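# Seat the tilted brick on the base brick, release

## Task

Get the crooked brick pressed all the way down onto the base brick so it stays there on its own with nothing holding it, then open the gripper and move the arm away from it.

## Robot and tools

Robot: two six-joint arms, left_arm and right_arm, each with a parallel gripper, standing on opposite sides of the table. Nothing may be knocked or placed off the table, and the arms must not collide with or shove each other. The brick only counts as seated if it stays put after the robot has let go and backed off. Something may occasionally tug a held part or nudge a loose one.

Frame: one shared scene frame in metres. Origin at the table centre, table surface at z = +0.020, +z up, left_arm's base on the +y side. The arm names do not correspond to image sides. The gripper's fingers point along its own +x and close along its own y. The reported end_effector_position is the spot between the finger pads, 3 to 4 cm short of the fingertips; it can be a little off, especially at long reach. Orientation is given as end_effector_quat_wxyz.

Joint order, everywhere (rows and result lists), per arm: waist, shoulder, elbow, wrist pitch, wrist yaw, wrist roll. Stated ranges in rad: waist -3.054..3.054, shoulder 0.000..3.142, elbow 0.000..2.356, wrist pitch -1.571..1.571, wrist yaw -1.571..1.571, wrist roll -3.142..3.142; real ends may differ by up to 0.010 rad.

The row: every motion command uses a flat list of 14 numbers, each within [-1, 1], covering both arms even if only one moves: left_arm's six joint values then its opening, then right_arm's six joint values then its opening. Joint values are scaled offsets, not angles: 1.0 equals 0.9615 rad for waist, shoulder and elbow, 1.713 for wrist pitch, 1.767 for wrist yaw, 1.728 for wrist roll. The opening is an absolute setting, not an offset: +1 fully open, empty fingers touch near -0.80, and values below that add nothing. Closing fully takes about 0.5 s.

execute_actions(actions): a list of actions; each action is a list of up to 15 rows, one row per 1/30 s step, the final row repeated to fill 15 steps (0.5 s). Joint values in every row are offsets from the angles at the start of that action (for the first action, the last angles reported), not from the previous row. An action asking any joint more than 0.010 rad beyond its range end is rejected for both arms; a malformed action, or a first action failing that check, rejects the whole call. An empty list just returns the current state and images. Results include step readings; HELD with an arm name means part of that arm's row was held back that step.

move(target, speed, blocking): target is one 14-number row whose joint offsets are measured from the Joint positions of the latest result that shows them. All joints travel proportionally so the gripper follows a curve; duration 0.5 to 10 s. speed (rad/s, 0.01 to 2, default 0.5) caps the joint with the longest path. No collision avoidance. Faster moves hit harder, and aiming beyond a contact presses harder. With blocking=false you get a result after 0.5 s; until one shows the move ended, further rows and moves are refused, so use wait or stop. The extra 'move:' line gives the ending (done, off_target, moving, held, fault), limits=held or limits=none, and the joint farthest from target per arm.

wait(seconds): 0 to 10; lets time pass with the last command held; returns early when a running move finishes. stop(): brakes a running move; needs braking room; fingers keep moving.

zoom_image(camera, region): camera is one of cam_head_left, cam_head_right, cam_high, cam_low, cam_left_wrist, cam_right_wrist (all 504x504); region [x0, y0, x1, y1] in pixels from the top-left, at most 504 by 504.

finished_scene(scene): ends the current scene, given its number, irreversibly, and reports success; the next scene's task arrives in its result. Replying with no tool call ends everything.

Motion limits: each joint's driven target stays within a lead of its measured angle (0.211 rad waist/shoulder/elbow, 0.213 wrist pitch, 0.267 wrist yaw, 0.228 wrist roll), and targets are scaled back if they would place the gripper over 70 mm from where it is, so big changes need several actions. Friction may leave joints short or ignore tiny turns; check Joint positions after each motion. 'Joint targets' shows what joints are currently driven toward. 'joint sent to its limit' means a joint was capped at its end; its absence does not prove more room. 'joint command not followed' means a clearance check altered joint targets.

Gripping: grip_measured uses the opening scale; Joint positions lists the finger gap in metres (0.088 open). Readings may be off by about 1 mm, and read narrower by up to about 3 mm (0.061 on the scale) when squeezing hard. To hold, command roughly 0.07 below grip_measured; smaller gaps grip more lightly. Very thin parts get less force. Pads can spike at first contact.

Avoid: drops, slips, slams and hard pushes. Load limits (N m): waist 16.6, shoulder 20.6, elbow 20.5, wrist pitch 5.42, wrist yaw 5.4, wrist roll 5.07, including held weight; reaching one freezes that arm for 10 s. Holding loads heats motors: warnings from 50 °C, a hold at 95 °C, and the arm may go limp if it does not cool. Pressing arms keep pressing until commanded otherwise. Fast, smooth, low-effort motion is preferred. Camera calibrations (K, distortion, T_world_to_cam) are supplied and may be slightly off.

Each tool is called after ">>>" as name([rows], argument=value, ...), one row to a line, values as JSON.

## Session

>>> execute_actions(actions=[])

Scene clock: 0.00 s.
left_arm: end_effector_position=(-0.0187, +0.1437, +0.3679) grip_measured=+1.000 end_effector_quat_wxyz=(+0.709, -0.023, -0.024, -0.704) end_effector_velocity=(+0.003, -0.000, -0.000) end_effector_angular_velocity=(-0.002, -0.006, +0.020) | right_arm: end_effector_position=(+0.0348, -0.3319, +0.2163) grip_measured=+0.984 end_effector_quat_wxyz=(+0.647, +0.268, +0.693, +0.171) end_effector_velocity=(-0.002, -0.001, -0.002) end_effector_angular_velocity=(-0.000, +0.001, +0.018)
Joint names: [waist, shoulder, elbow, wrist pitch, wrist yaw, wrist roll]
Joint positions: left_arm=[ 0.001  0.842  0.657  0.251 -0.006  0.002  0.088] | right_arm=[-1.006  0.66   0.813 -1.366 -0.535  0.808  0.087]
Joint velocities: left_arm=[-0.002  0.002 -0.002  0.007 -0.022  0.007  0.   ] | right_arm=[-0.002 -0.002 -0.007 -0.007 -0.007 -0.022 -0.   ]
Motor temperatures (°C, as the motors report them): left_arm=[19 21 21 21 19 22] | right_arm=[20 20 21 19 20 20]
Heat: left arm: hottest wrist roll 22 °C (+0.0 °C/min); right arm: hottest elbow 21 °C (+0.0 °C/min).
Joint targets: left_arm=[0.001 0.842 0.657 0.251 -0.006 0.002] | right_arm=[-1.006 0.660 0.813 -1.366 -0.535 0.808]

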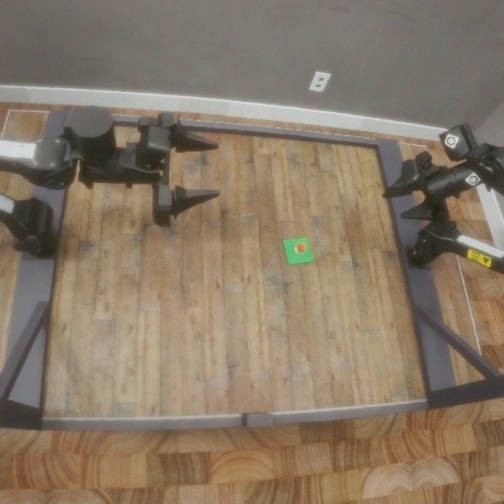

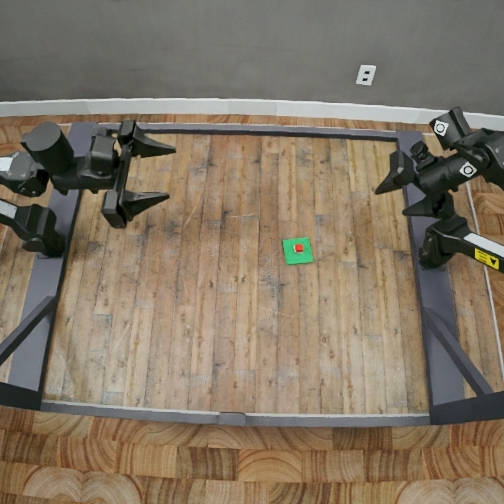

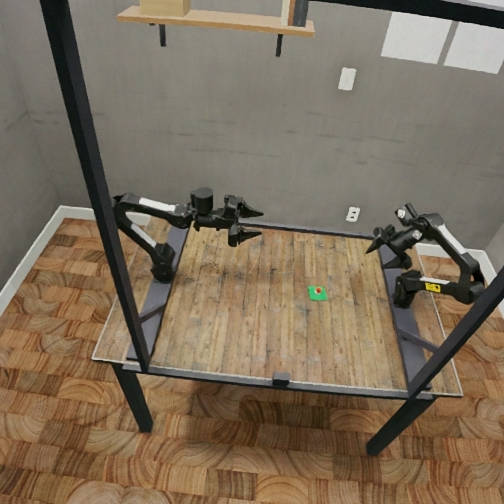

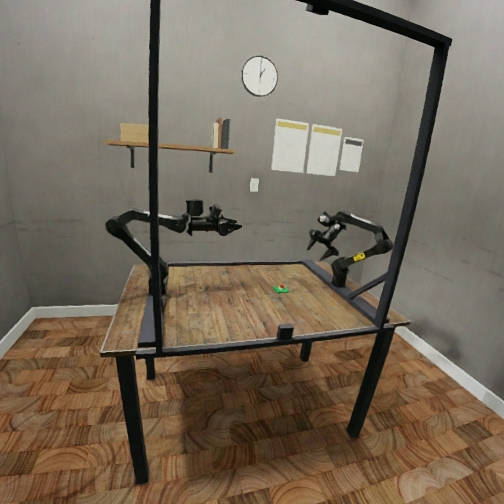

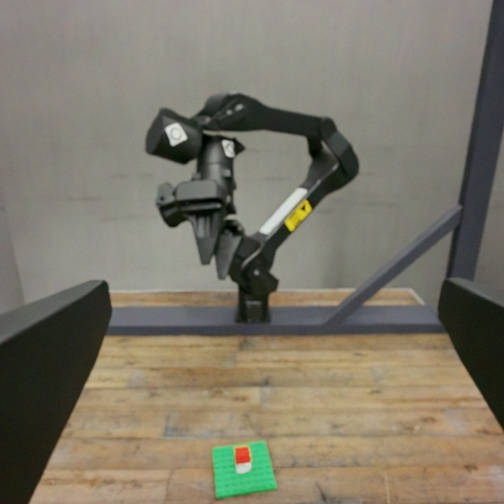

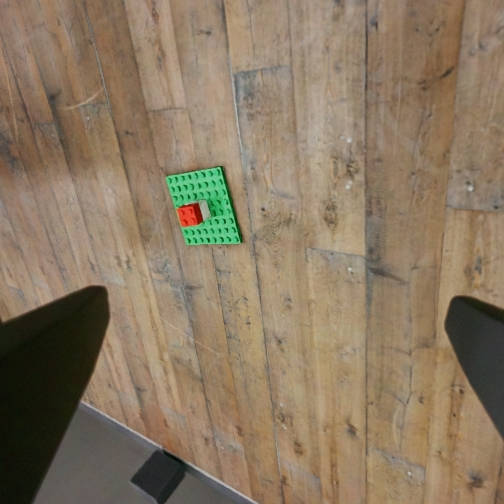

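>>> zoom_image(camera="cam_right_wrist", region=[150, 150, 260, 260])

>>> zoom_image(camera="cam_head_right", region=[270, 220, 330, 280])

>>> zoom_image(camera="cam_left_wrist", region=[200, 424, 280, 504])

>>> zoom_image(camera="cam_low", region=[260, 270, 300, 310])

Region (150, 150, 260, 260) of cam_right_wrist's 504x504 image, scaled by 4.582, with more detail than that image has.

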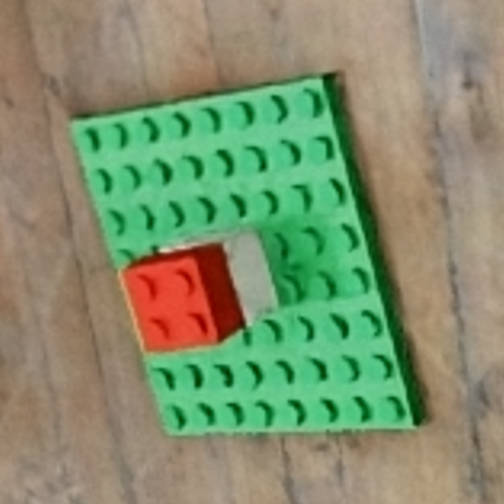

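Region (270, 220, 330, 280) of cam_head_right's 504x504 image, scaled by 8.400, with more detail than that image has.

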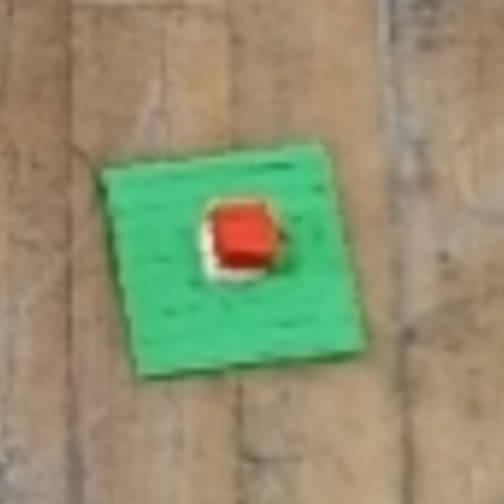

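Region (200, 424, 280, 504) of cam_left_wrist's 504x504 image, scaled by 6.300, with more detail than that image has.

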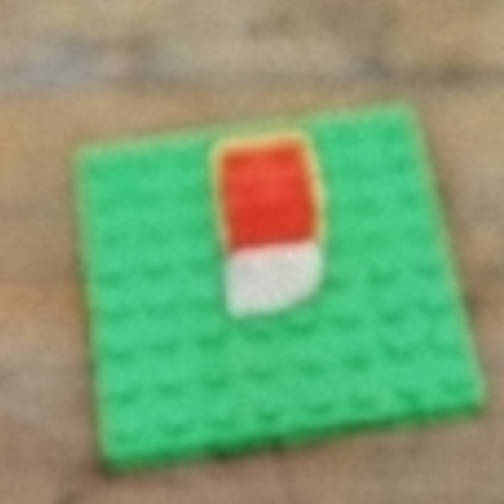

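Region (260, 270, 300, 310) of cam_low's 504x504 image, scaled by 12.600, with more detail than that image has.

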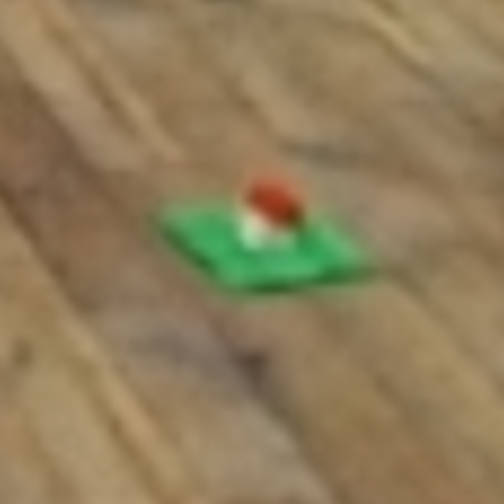

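>>> move(target=[0,0,0,0,0,0,1, 1.0,1.0,0.575,0.128,0.303,-0.468,-1], speed=0.8)

Scene clock: 23.50 s.
left_arm: end_effector_position=(-0.0187, +0.1437, +0.3679) grip_measured=+1.000 end_effector_quat_wxyz=(+0.709, -0.023, -0.024, -0.704) end_effector_velocity=(+0.000, +0.000, -0.002) end_effector_angular_velocity=(+0.007, +0.008, +0.004) | right_arm: end_effector_position=(-0.0053, -0.1397, +0.1856) grip_measured=-0.814 end_effector_quat_wxyz=(+0.551, -0.445, +0.471, +0.525) end_effector_velocity=(-0.002, -0.005, -0.002) end_effector_angular_velocity=(-0.027, +0.007, +0.011)
Joint names: [waist, shoulder, elbow, wrist pitch, wrist yaw, wrist roll]
Joint positions: left_arm=[ 0.001  0.842  0.657  0.251 -0.006  0.002  0.088] | right_arm=[-0.047  1.614  1.352 -1.15  -0.003  0.005  0.   ]
Joint velocities: left_arm=[-0.002 -0.002 -0.002 -0.007 -0.007 -0.007  0.   ] | right_arm=[ 0.002  0.002 -0.002 -0.022 -0.007 -0.007  0.   ]
Motor temperatures (°C, as the motors report them): left_arm=[19 21 25 24 19 22] | right_arm=[20 20 23 20 20 20]
Heat: left arm: hottest elbow 25 °C (+7.7 °C/min); right arm: hottest elbow 23 °C (+5.1 °C/min).
Joint targets: left_arm=[0.001 0.842 0.657 0.251 -0.006 0.002] | right_arm=[-0.044 1.622 1.366 -1.147 0.000 -0.000]
move: off_target (right_arm); limits=none; left_arm: farthest joint: the waist, 0.000 radians from its target (0.000 radians at the start); right_arm: farthest joint: the elbow, 0.014 radians from its target (0.553 radians at the start)
camera_calibration (this result's frames):
cam_right_wrist: T_world_to_cam=[[0.999159, -0.00971424, 0.0398427, 0.00538911], [-0.0186726, -0.972753, 0.231093, -0.152308], [0.0365122, -0.231642, -0.972116, 0.216439], [0, 0, 0, 1]] pos_world=[-0.0161312, -0.0979693, 0.245386]

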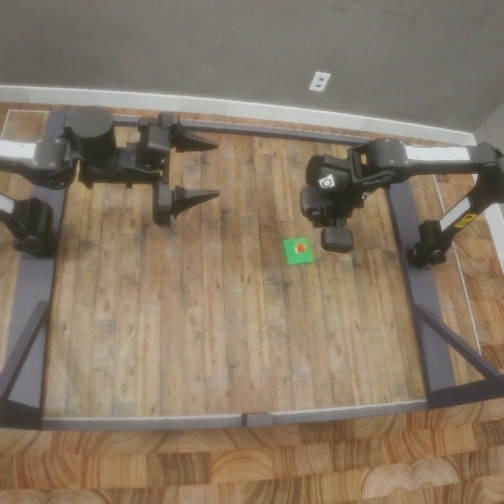

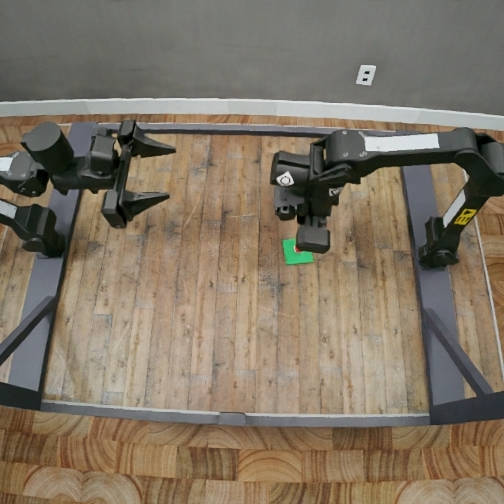

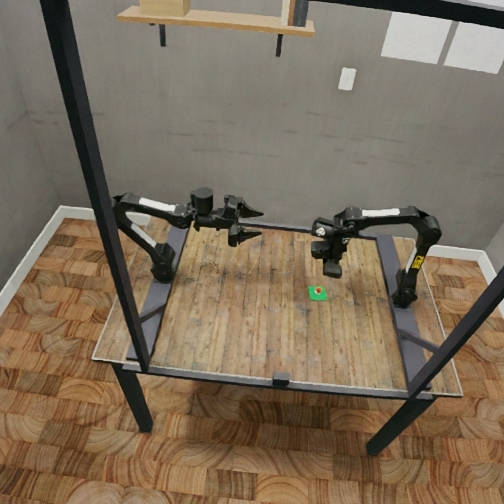

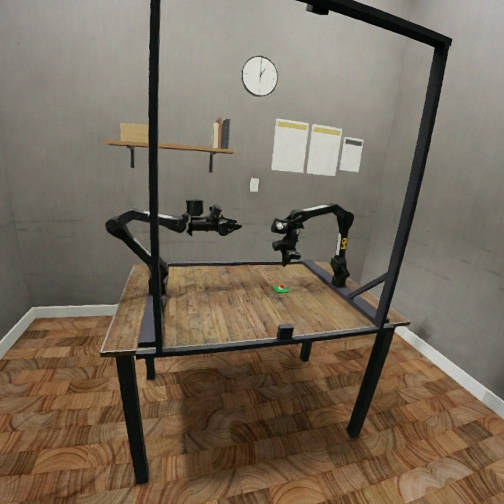

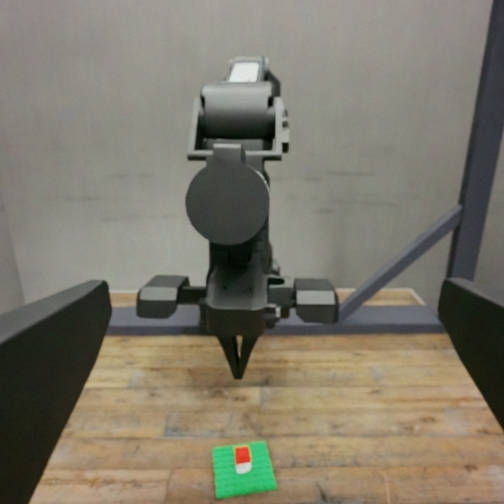

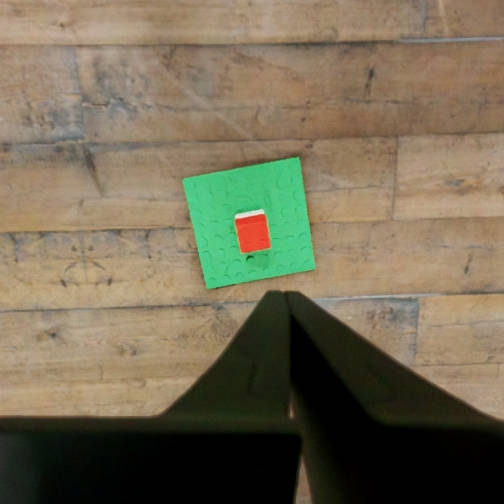

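>>> move(target=[0,0,0,0,0,0,1, 0.008,0.214,-0.095,0.084,0,0,-1], speed=0.3)

>>> zoom_image(camera="cam_left_wrist", region=[180, 384, 300, 504])

>>> zoom_image(camera="cam_low", region=[250, 250, 310, 310])

Scene clock: 45.30 s.
left_arm: end_effector_position=(-0.0187, +0.1437, +0.3679) grip_measured=+1.000 end_effector_quat_wxyz=(+0.709, -0.023, -0.024, -0.704) end_effector_velocity=(+0.000, +0.000, -0.003) end_effector_angular_velocity=(+0.017, +0.008, +0.004) | right_arm: end_effector_position=(-0.0063, -0.1301, +0.1054) grip_measured=-0.814 end_effector_quat_wxyz=(+0.516, -0.483, +0.508, +0.493) end_effector_velocity=(-0.000, -0.002, +0.000) end_effector_angular_velocity=(-0.007, +0.007, +0.005)
Joint names: [waist, shoulder, elbow, wrist pitch, wrist yaw, wrist roll]
Joint positions: left_arm=[ 0.001  0.842  0.657  0.251 -0.006  0.002  0.088] | right_arm=[-0.043  1.812  1.268 -1.009 -0.003  0.005  0.   ]
Joint velocities: left_arm=[-0.002 -0.002  0.002 -0.022 -0.007 -0.007  0.   ] | right_arm=[-0.002 -0.002 -0.002 -0.007 -0.007 -0.007  0.   ]
Motor temperatures (°C, as the motors report them): left_arm=[19 21 26 25 19 22] | right_arm=[20 22 25 20 20 20]
Heat: left arm: hottest elbow 26 °C (+5.3 °C/min); right arm: hottest elbow 25 °C (+5.3 °C/min).
Joint targets: left_arm=[0.001 0.842 0.657 0.251 -0.006 0.002] | right_arm=[-0.040 1.819 1.261 -1.006 -0.003 0.005]
move: done; limits=none; left_arm: farthest joint: the waist, 0.000 radians from its target (0.000 radians at the start); right_arm: farthest joint: the shoulder, 0.008 radians from its target (0.206 radians at the start)
camera_calibration (this result's frames):
cam_right_wrist: T_world_to_cam=[[0.999417, 0.00046603, 0.0341487, 0.0116469], [-0.0120584, -0.93069, 0.365609, -0.13314], [0.0319522, -0.365807, -0.930142, 0.118881], [0, 0, 0, 1]] pos_world=[-0.017044, -0.0804301, 0.158856]

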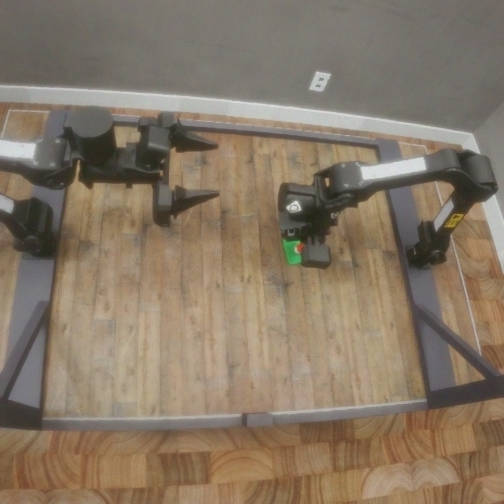

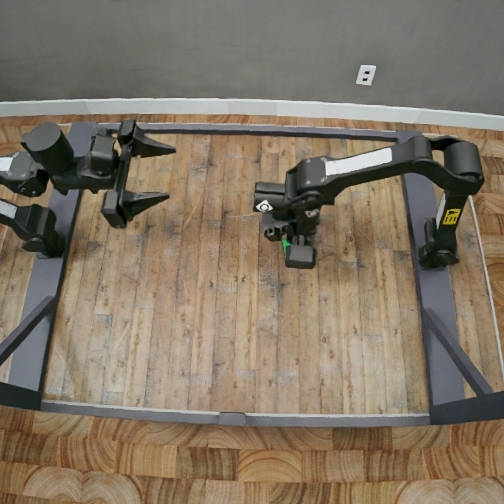

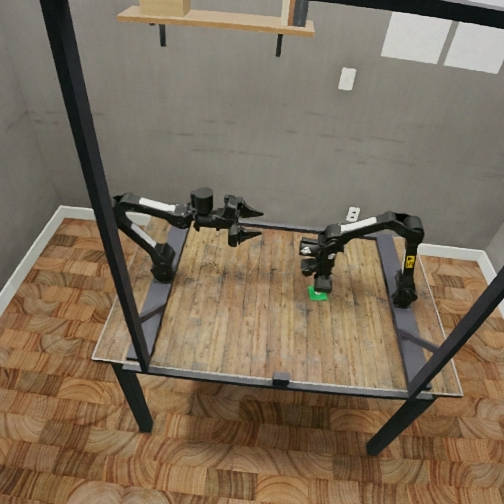

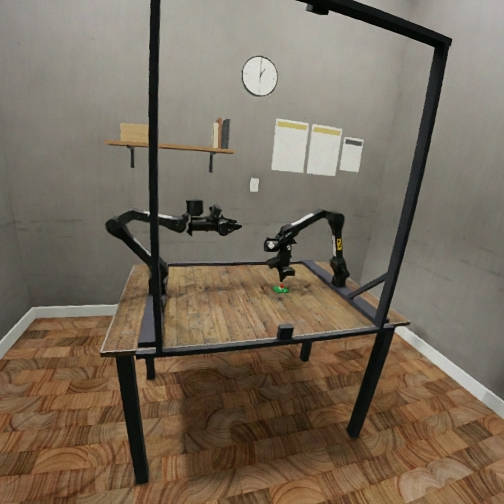

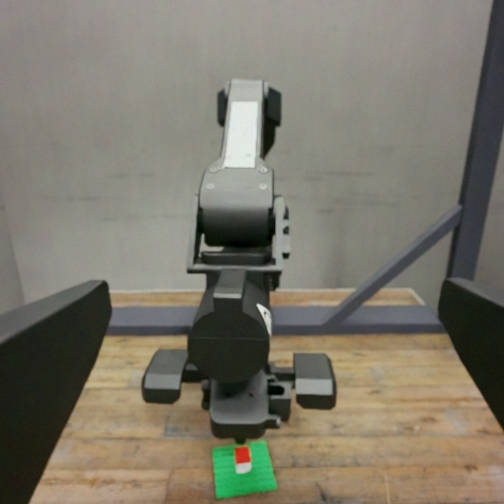

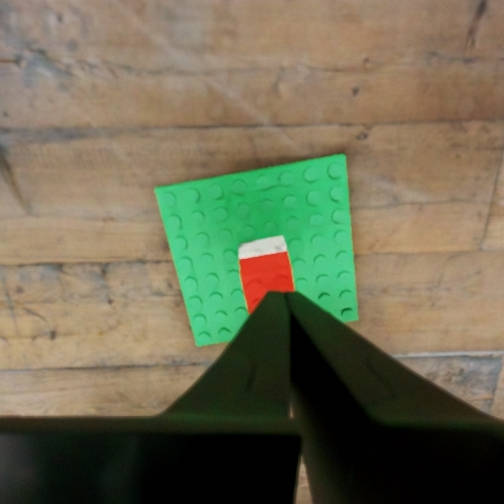

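Region (180, 384, 300, 504) of cam_left_wrist's 504x504 image, scaled by 4.200, with more detail than that image has.

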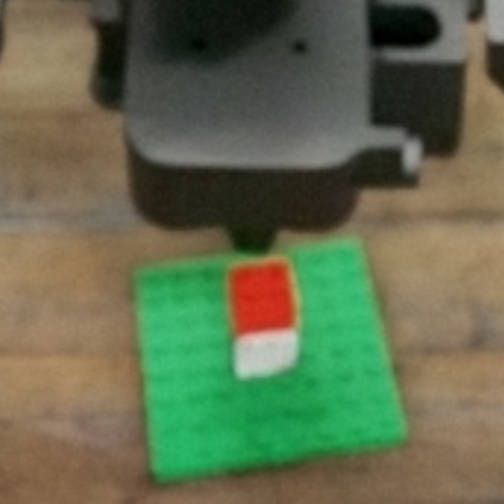

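Region (250, 250, 310, 310) of cam_low's 504x504 image, scaled by 8.400, with more detail than that image has.

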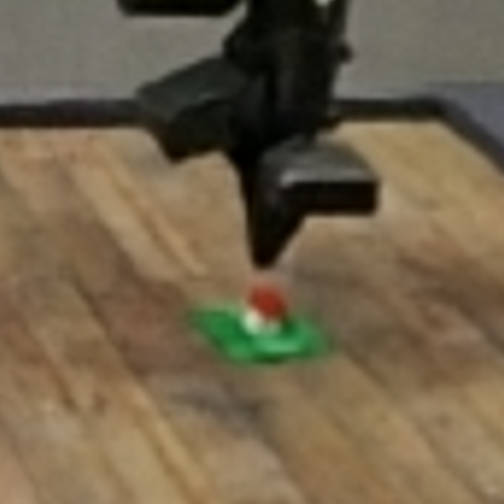

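>>> move(target=[0,0,0,0,0,0,1, 0.016,0.008,-0.054,0.019,0,0,0.2], speed=0.15)

>>> zoom_image(camera="cam_low", region=[250, 250, 310, 310])

Scene clock: 63.13 s.
left_arm: end_effector_position=(-0.0187, +0.1437, +0.3679) grip_measured=+1.000 end_effector_quat_wxyz=(+0.709, -0.023, -0.024, -0.704) end_effector_velocity=(-0.002, +0.000, -0.002) end_effector_angular_velocity=(+0.007, +0.007, -0.010) | right_arm: end_effector_position=(-0.0105, -0.1362, +0.0952) grip_measured=+0.197 end_effector_quat_wxyz=(+0.510, -0.489, +0.508, +0.493) end_effector_velocity=(+0.003, -0.004, -0.001) end_effector_angular_velocity=(-0.012, -0.007, -0.000)
Joint names: [waist, shoulder, elbow, wrist pitch, wrist yaw, wrist roll]
Joint positions: left_arm=[ 0.001  0.842  0.657  0.251 -0.006  0.002  0.088] | right_arm=[-0.031  1.812  1.225 -0.979 -0.003  0.005  0.049]
Joint velocities: left_arm=[-0.002 -0.002 -0.002 -0.007  0.007 -0.007  0.   ] | right_arm=[-0.007 -0.002 -0.007 -0.007  0.007 -0.007 -0.   ]
Motor temperatures (°C, as the motors report them): left_arm=[19 21 27 26 19 22] | right_arm=[20 23 24 20 20 20]
Heat: left arm: hottest elbow 27 °C (+5.1 °C/min); right arm: hottest elbow 24 °C (+3.0 °C/min).
Joint targets: left_arm=[0.001 0.842 0.657 0.251 -0.006 0.002] | right_arm=[-0.028 1.819 1.216 -0.976 -0.003 0.005]
move: done; limits=none; left_arm: farthest joint: the waist, 0.000 radians from its target (0.000 radians at the start); right_arm: farthest joint: the elbow, 0.009 radians from its target (0.052 radians at the start)
camera_calibration (this result's frames):
cam_right_wrist: T_world_to_cam=[[0.99935, 0.0131048, 0.0335839, 0.0179618], [-0.000548711, -0.92595, 0.377645, -0.135522], [0.036046, -0.377418, -0.925341, 0.105249], [0, 0, 0, 1]] pos_world=[-0.0218183, -0.0859997, 0.147967]

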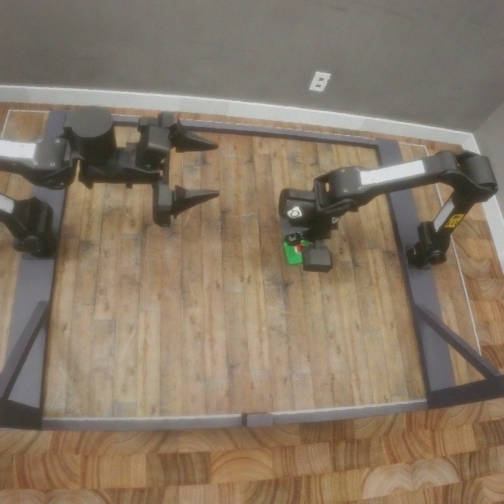

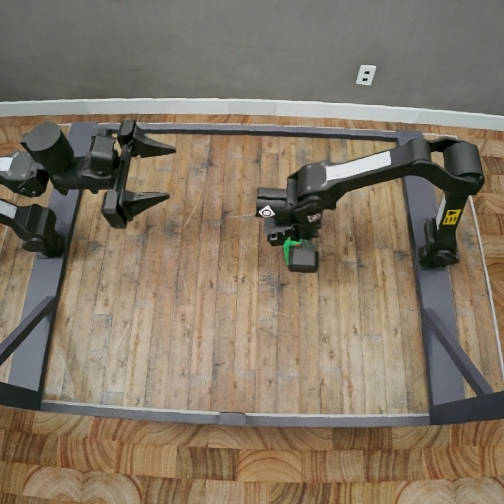

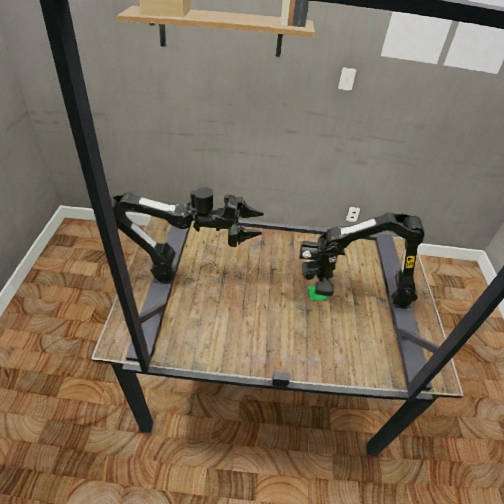

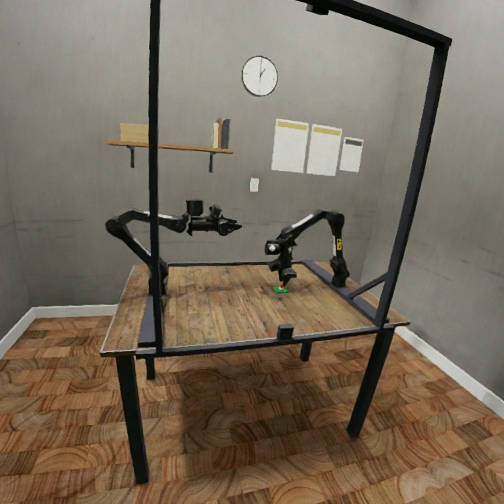

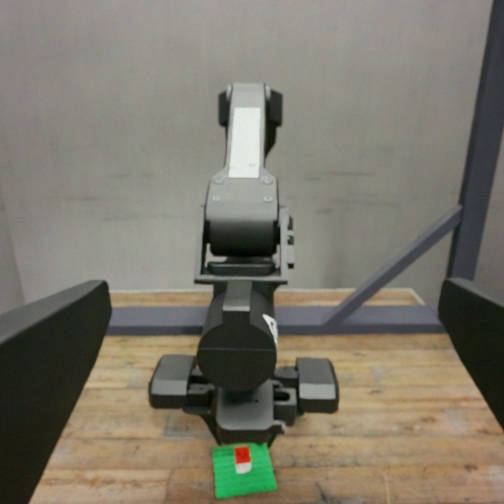

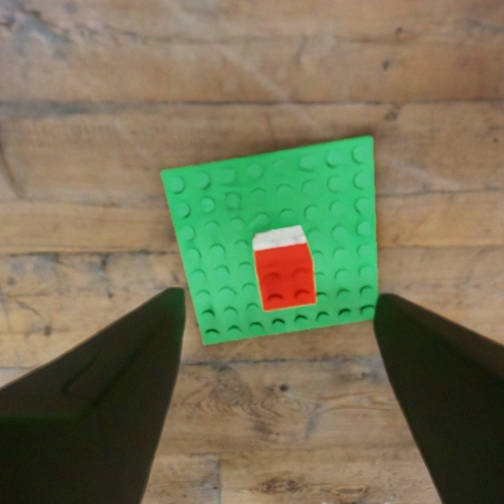

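Region (250, 250, 310, 310) of cam_low's 504x504 image, scaled by 8.400, with more detail than that image has.

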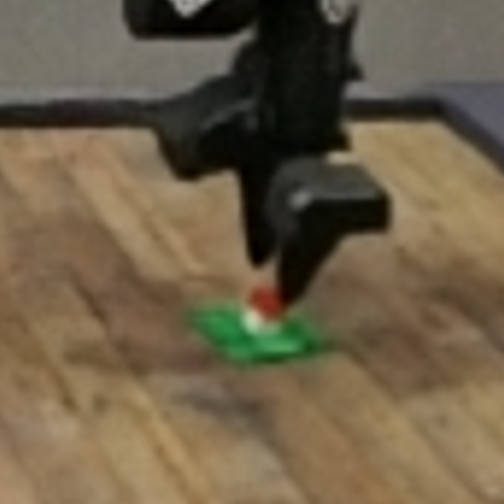

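>>> move(target=[0,0,0,0,0,0,1, -0.006,0.007,-0.009,0,0,0,-1], speed=0.05)

>>> move(target=[0,0,0,0,0,0,1, 0,0.024,-0.075,0.045,0,0,-1], speed=0.03)

>>> zoom_image(camera="cam_low", region=[260, 265, 300, 305])

Scene clock: 74.27 s.
left_arm: end_effector_position=(-0.0187, +0.1437, +0.3679) grip_measured=+1.000 end_effector_quat_wxyz=(+0.709, -0.023, -0.024, -0.704) end_effector_velocity=(-0.002, -0.001, -0.007) end_effector_angular_velocity=(+0.027, +0.007, -0.010) | right_arm: end_effector_position=(-0.0096, -0.1363, +0.0951) grip_measured=-0.814 end_effector_quat_wxyz=(+0.510, -0.488, +0.509, +0.492) end_effector_velocity=(-0.003, -0.002, +0.002) end_effector_angular_velocity=(-0.002, +0.022, +0.005)
Joint names: [waist, shoulder, elbow, wrist pitch, wrist yaw, wrist roll]
Joint positions: left_arm=[ 0.001  0.842  0.657  0.251 -0.006  0.002  0.088] | right_arm=[-0.033  1.812  1.225 -0.978 -0.003  0.005  0.   ]
Joint velocities: left_arm=[-0.002  0.002 -0.002 -0.022  0.007 -0.007  0.   ] | right_arm=[-0.002 -0.007 -0.002 -0.007 -0.022 -0.007  0.   ]
Motor temperatures (°C, as the motors report them): left_arm=[19 21 28 26 19 22] | right_arm=[20 24 24 20 20 20]
Heat: left arm: hottest elbow 28 °C (+4.0 °C/min); right arm: hottest shoulder 24 °C (+2.0 °C/min).
Joint targets: left_arm=[0.001 0.842 0.657 0.251 -0.006 0.002] | right_arm=[-0.036 1.818 1.216 -0.979 -0.003 0.005]
move: done; limits=none; left_arm: farthest joint: the waist, 0.000 radians from its target (0.000 radians at the start); right_arm: farthest joint: the elbow, 0.008 radians from its target (0.008 radians at the start)
camera_calibration (this result's frames):
cam_right_wrist: T_world_to_cam=[[0.999381, 0.0104362, 0.0335839, 0.016746], [-0.0030213, -0.925946, 0.377645, -0.135566], [0.0350381, -0.377512, -0.925341, 0.105089], [0, 0, 0, 1]] pos_world=[-0.0208274, -0.0860288, 0.147877]

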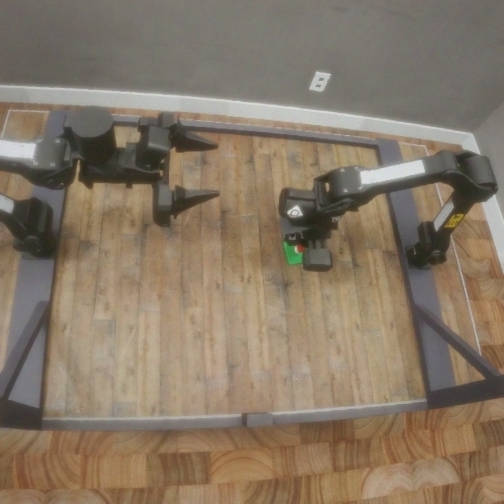

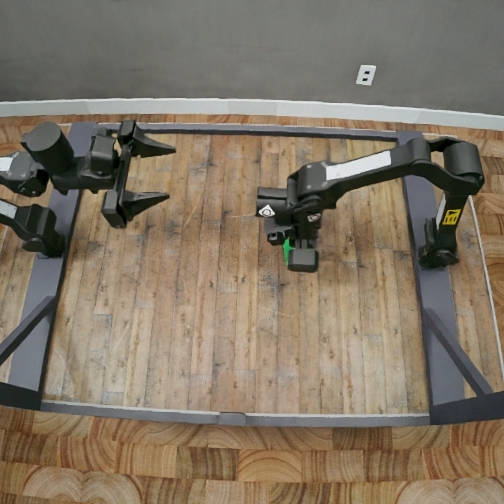

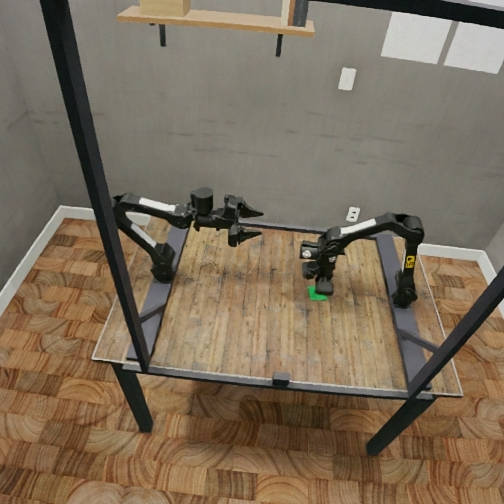

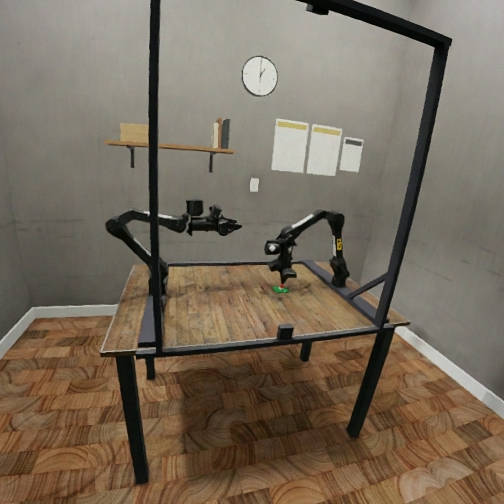

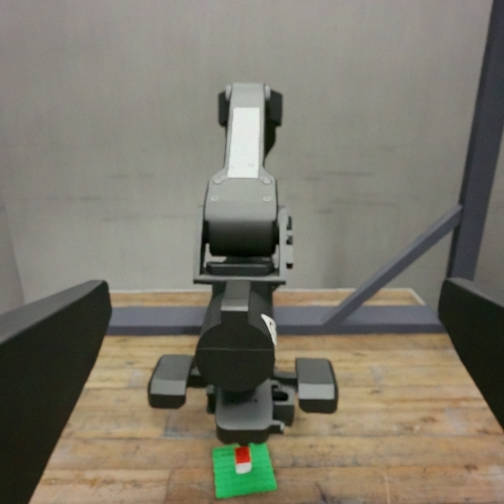

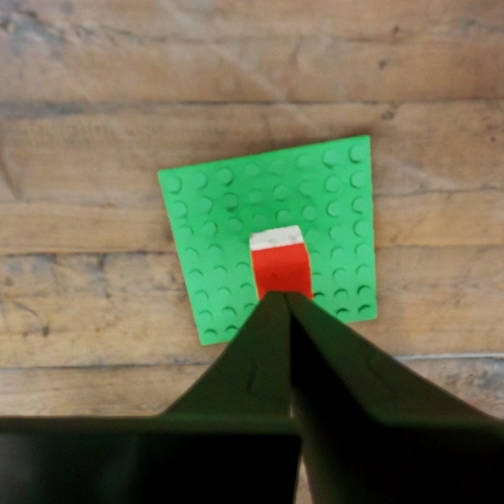

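Scene clock: 77.07 s.
left_arm: end_effector_position=(-0.0187, +0.1437, +0.3679) grip_measured=+1.000 end_effector_quat_wxyz=(+0.709, -0.023, -0.024, -0.704) end_effector_velocity=(+0.000, -0.001, -0.007) end_effector_angular_velocity=(+0.027, -0.007, +0.005) | right_arm: end_effector_position=(-0.0101, -0.1371, +0.0825) grip_measured=-0.814 end_effector_quat_wxyz=(+0.513, -0.484, +0.505, +0.497) end_effector_velocity=(-0.000, -0.002, +0.000) end_effector_angular_velocity=(-0.007, +0.008, -0.010)
Joint names: [waist, shoulder, elbow, wrist pitch, wrist yaw, wrist roll]
Joint positions: left_arm=[ 0.001  0.842  0.657  0.251 -0.006  0.002  0.088] | right_arm=[-0.033  1.815  1.175 -0.911 -0.005  0.005  0.   ]
Joint velocities: left_arm=[-0.002  0.002 -0.002 -0.022 -0.007  0.007  0.   ] | right_arm=[-0.002 -0.002 -0.002 -0.007 -0.007  0.007  0.   ]
Motor temperatures (°C, as the motors report them): left_arm=[19 21 28 27 19 22] | right_arm=[20 24 24 20 20 20]
Heat: left arm: hottest elbow 28 °C (+4.1 °C/min); right arm: hottest shoulder 24 °C (+2.0 °C/min).
Joint targets: left_arm=[0.001 0.842 0.657 0.251 -0.006 0.002] | right_arm=[-0.033 1.835 1.153 -0.902 -0.002 0.005]
move: off_target (right_arm); limits=none; left_arm: farthest joint: the waist, 0.000 radians from its target (0.000 radians at the start); right_arm: farthest joint: the elbow, 0.022 radians from its target (0.072 radians at the start)
camera_calibration (this result's frames):
cam_right_wrist: T_world_to_cam=[[0.999436, 0.0103698, 0.0319297, 0.0178004], [-0.0019696, -0.931348, 0.364124, -0.131168], [0.0335136, -0.363982, -0.930803, 0.0954017], [0, 0, 0, 1]] pos_world=[-0.021246, -0.087623, 0.135993]

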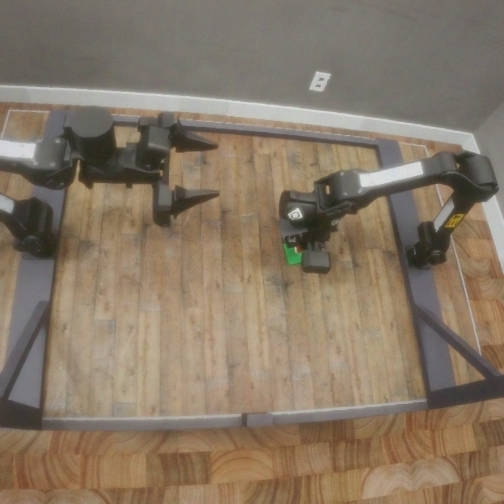

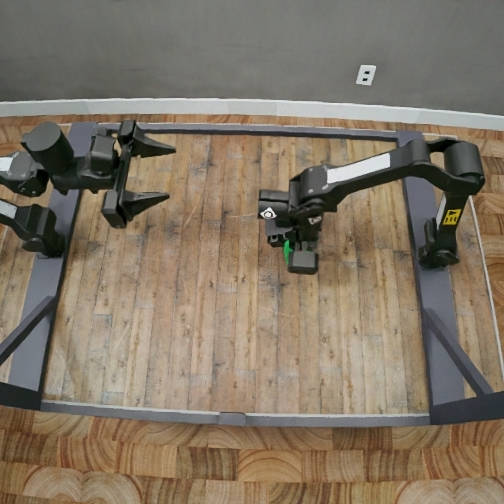

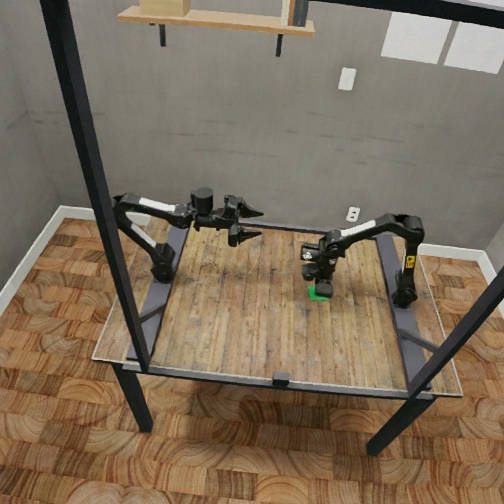

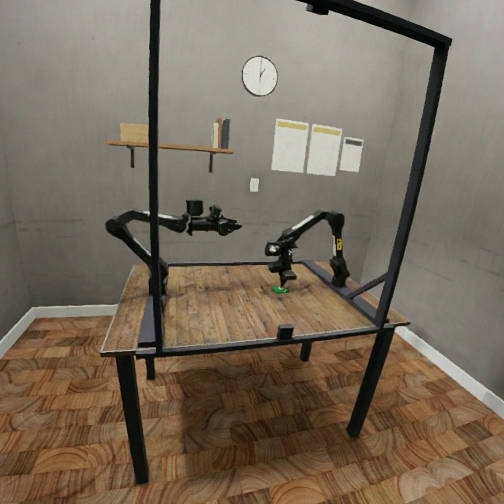

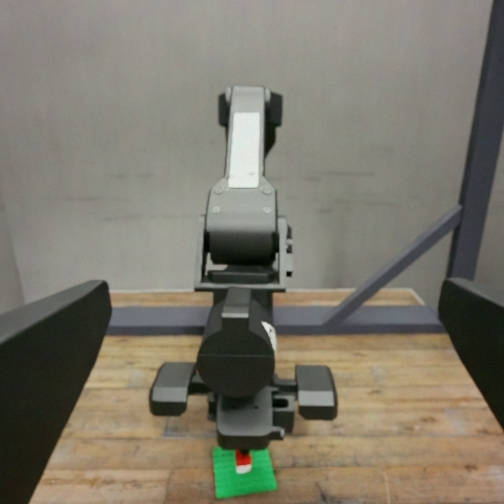

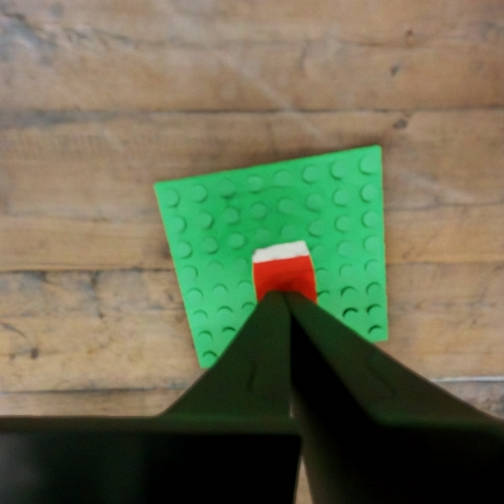

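Region (260, 265, 300, 305) of cam_low's 504x504 image, scaled by 12.600, with more detail than that image has.

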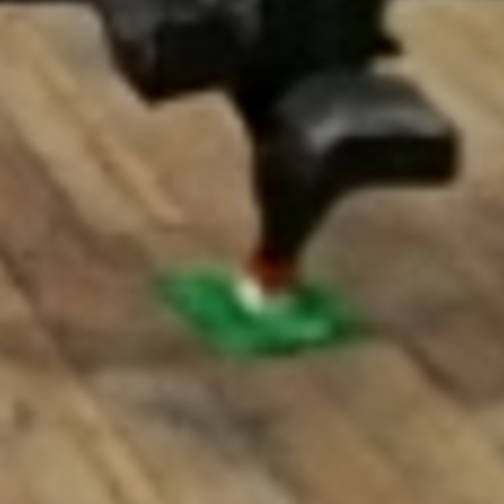

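In contact. Press harder.

>>> move(target=[0,0,0,0,0,0,1, 0,0.045,-0.045,0.008,0,0,-1], speed=0.03)

>>> zoom_image(camera="cam_left_wrist", region=[200, 424, 280, 504])

>>> zoom_image(camera="cam_right_wrist", region=[210, 200, 360, 350])

Scene clock: 84.47 s.
left_arm: end_effector_position=(-0.0187, +0.1437, +0.3679) grip_measured=+1.000 end_effector_quat_wxyz=(+0.709, -0.023, -0.024, -0.704) end_effector_velocity=(+0.000, +0.000, -0.002) end_effector_angular_velocity=(+0.007, +0.022, +0.003) | right_arm: end_effector_position=(-0.0101, -0.1382, +0.0808) grip_measured=-0.814 end_effector_quat_wxyz=(+0.513, -0.484, +0.505, +0.497) end_effector_velocity=(-0.002, -0.000, +0.003) end_effector_angular_velocity=(+0.003, +0.007, +0.010)
Joint names: [waist, shoulder, elbow, wrist pitch, wrist yaw, wrist roll]
Joint positions: left_arm=[ 0.001  0.842  0.657  0.251 -0.006  0.002  0.088] | right_arm=[-0.033  1.813  1.166 -0.903 -0.004  0.005  0.   ]
Joint velocities: left_arm=[-0.002 -0.002 -0.002 -0.007 -0.007 -0.022  0.   ] | right_arm=[ 0.002 -0.007  0.002 -0.007 -0.007 -0.007  0.   ]
Motor temperatures (°C, as the motors report them): left_arm=[19 21 28 27 19 22] | right_arm=[20 24 24 20 20 20]
Heat: left arm: hottest elbow 28 °C (+3.0 °C/min); right arm: hottest shoulder 24 °C (+1.0 °C/min).
Joint targets: left_arm=[0.001 0.842 0.657 0.251 -0.006 0.002] | right_arm=[-0.033 1.858 1.132 -0.897 -0.005 0.005]
move: off_target (right_arm); limits=none; left_arm: farthest joint: the waist, 0.000 radians from its target (0.000 radians at the start); right_arm: farthest joint: the shoulder, 0.045 radians from its target (0.043 radians at the start)
camera_calibration (this result's frames):
cam_right_wrist: T_world_to_cam=[[0.999424, 0.0103502, 0.0323271, 0.017811], [-0.00212013, -0.931483, 0.36378, -0.131642], [0.0338773, -0.363639, -0.930924, 0.0935056], [0, 0, 0, 1]] pos_world=[-0.0212476, -0.0888048, 0.13436]

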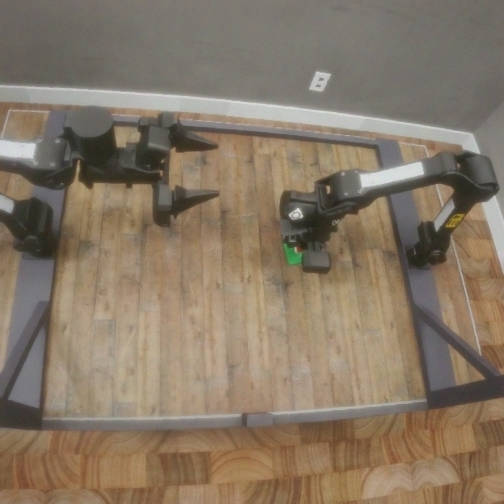

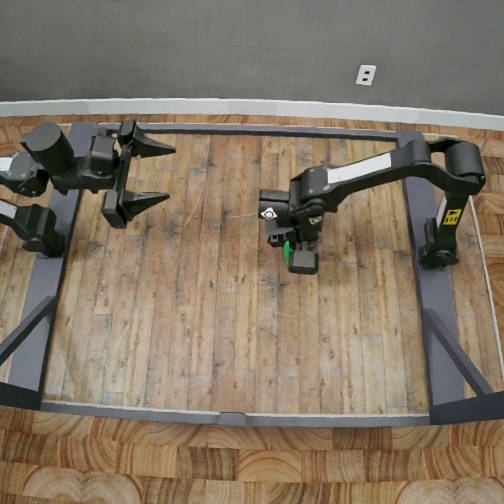

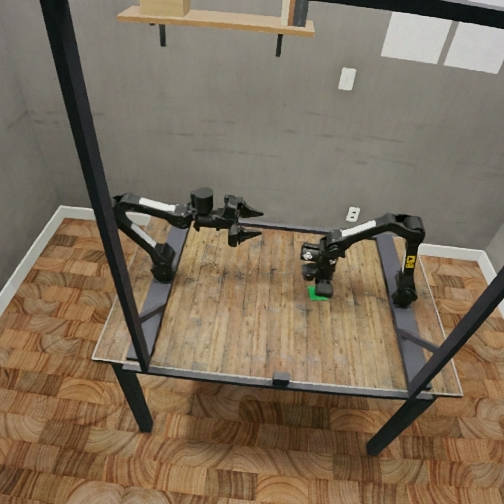

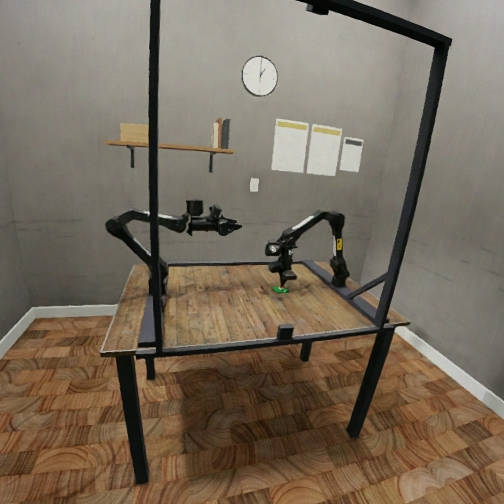

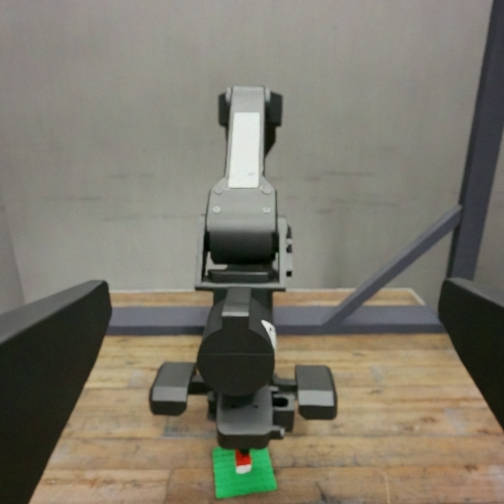

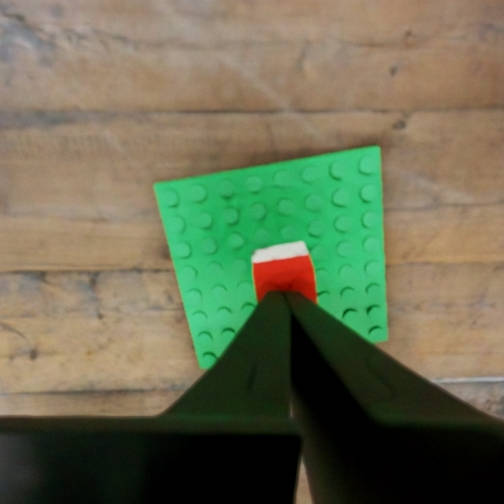

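Region (200, 424, 280, 504) of cam_left_wrist's 504x504 image, scaled by 6.300, with more detail than that image has.

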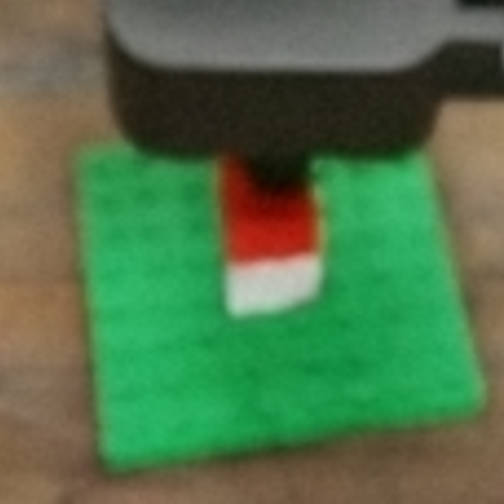

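Region (210, 200, 360, 350) of cam_right_wrist's 504x504 image, scaled by 3.360, with more detail than that image has.

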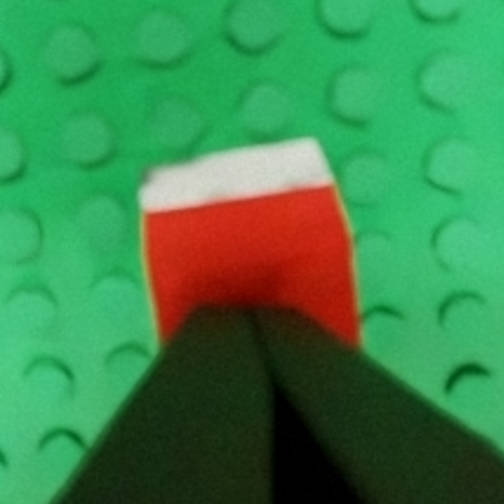

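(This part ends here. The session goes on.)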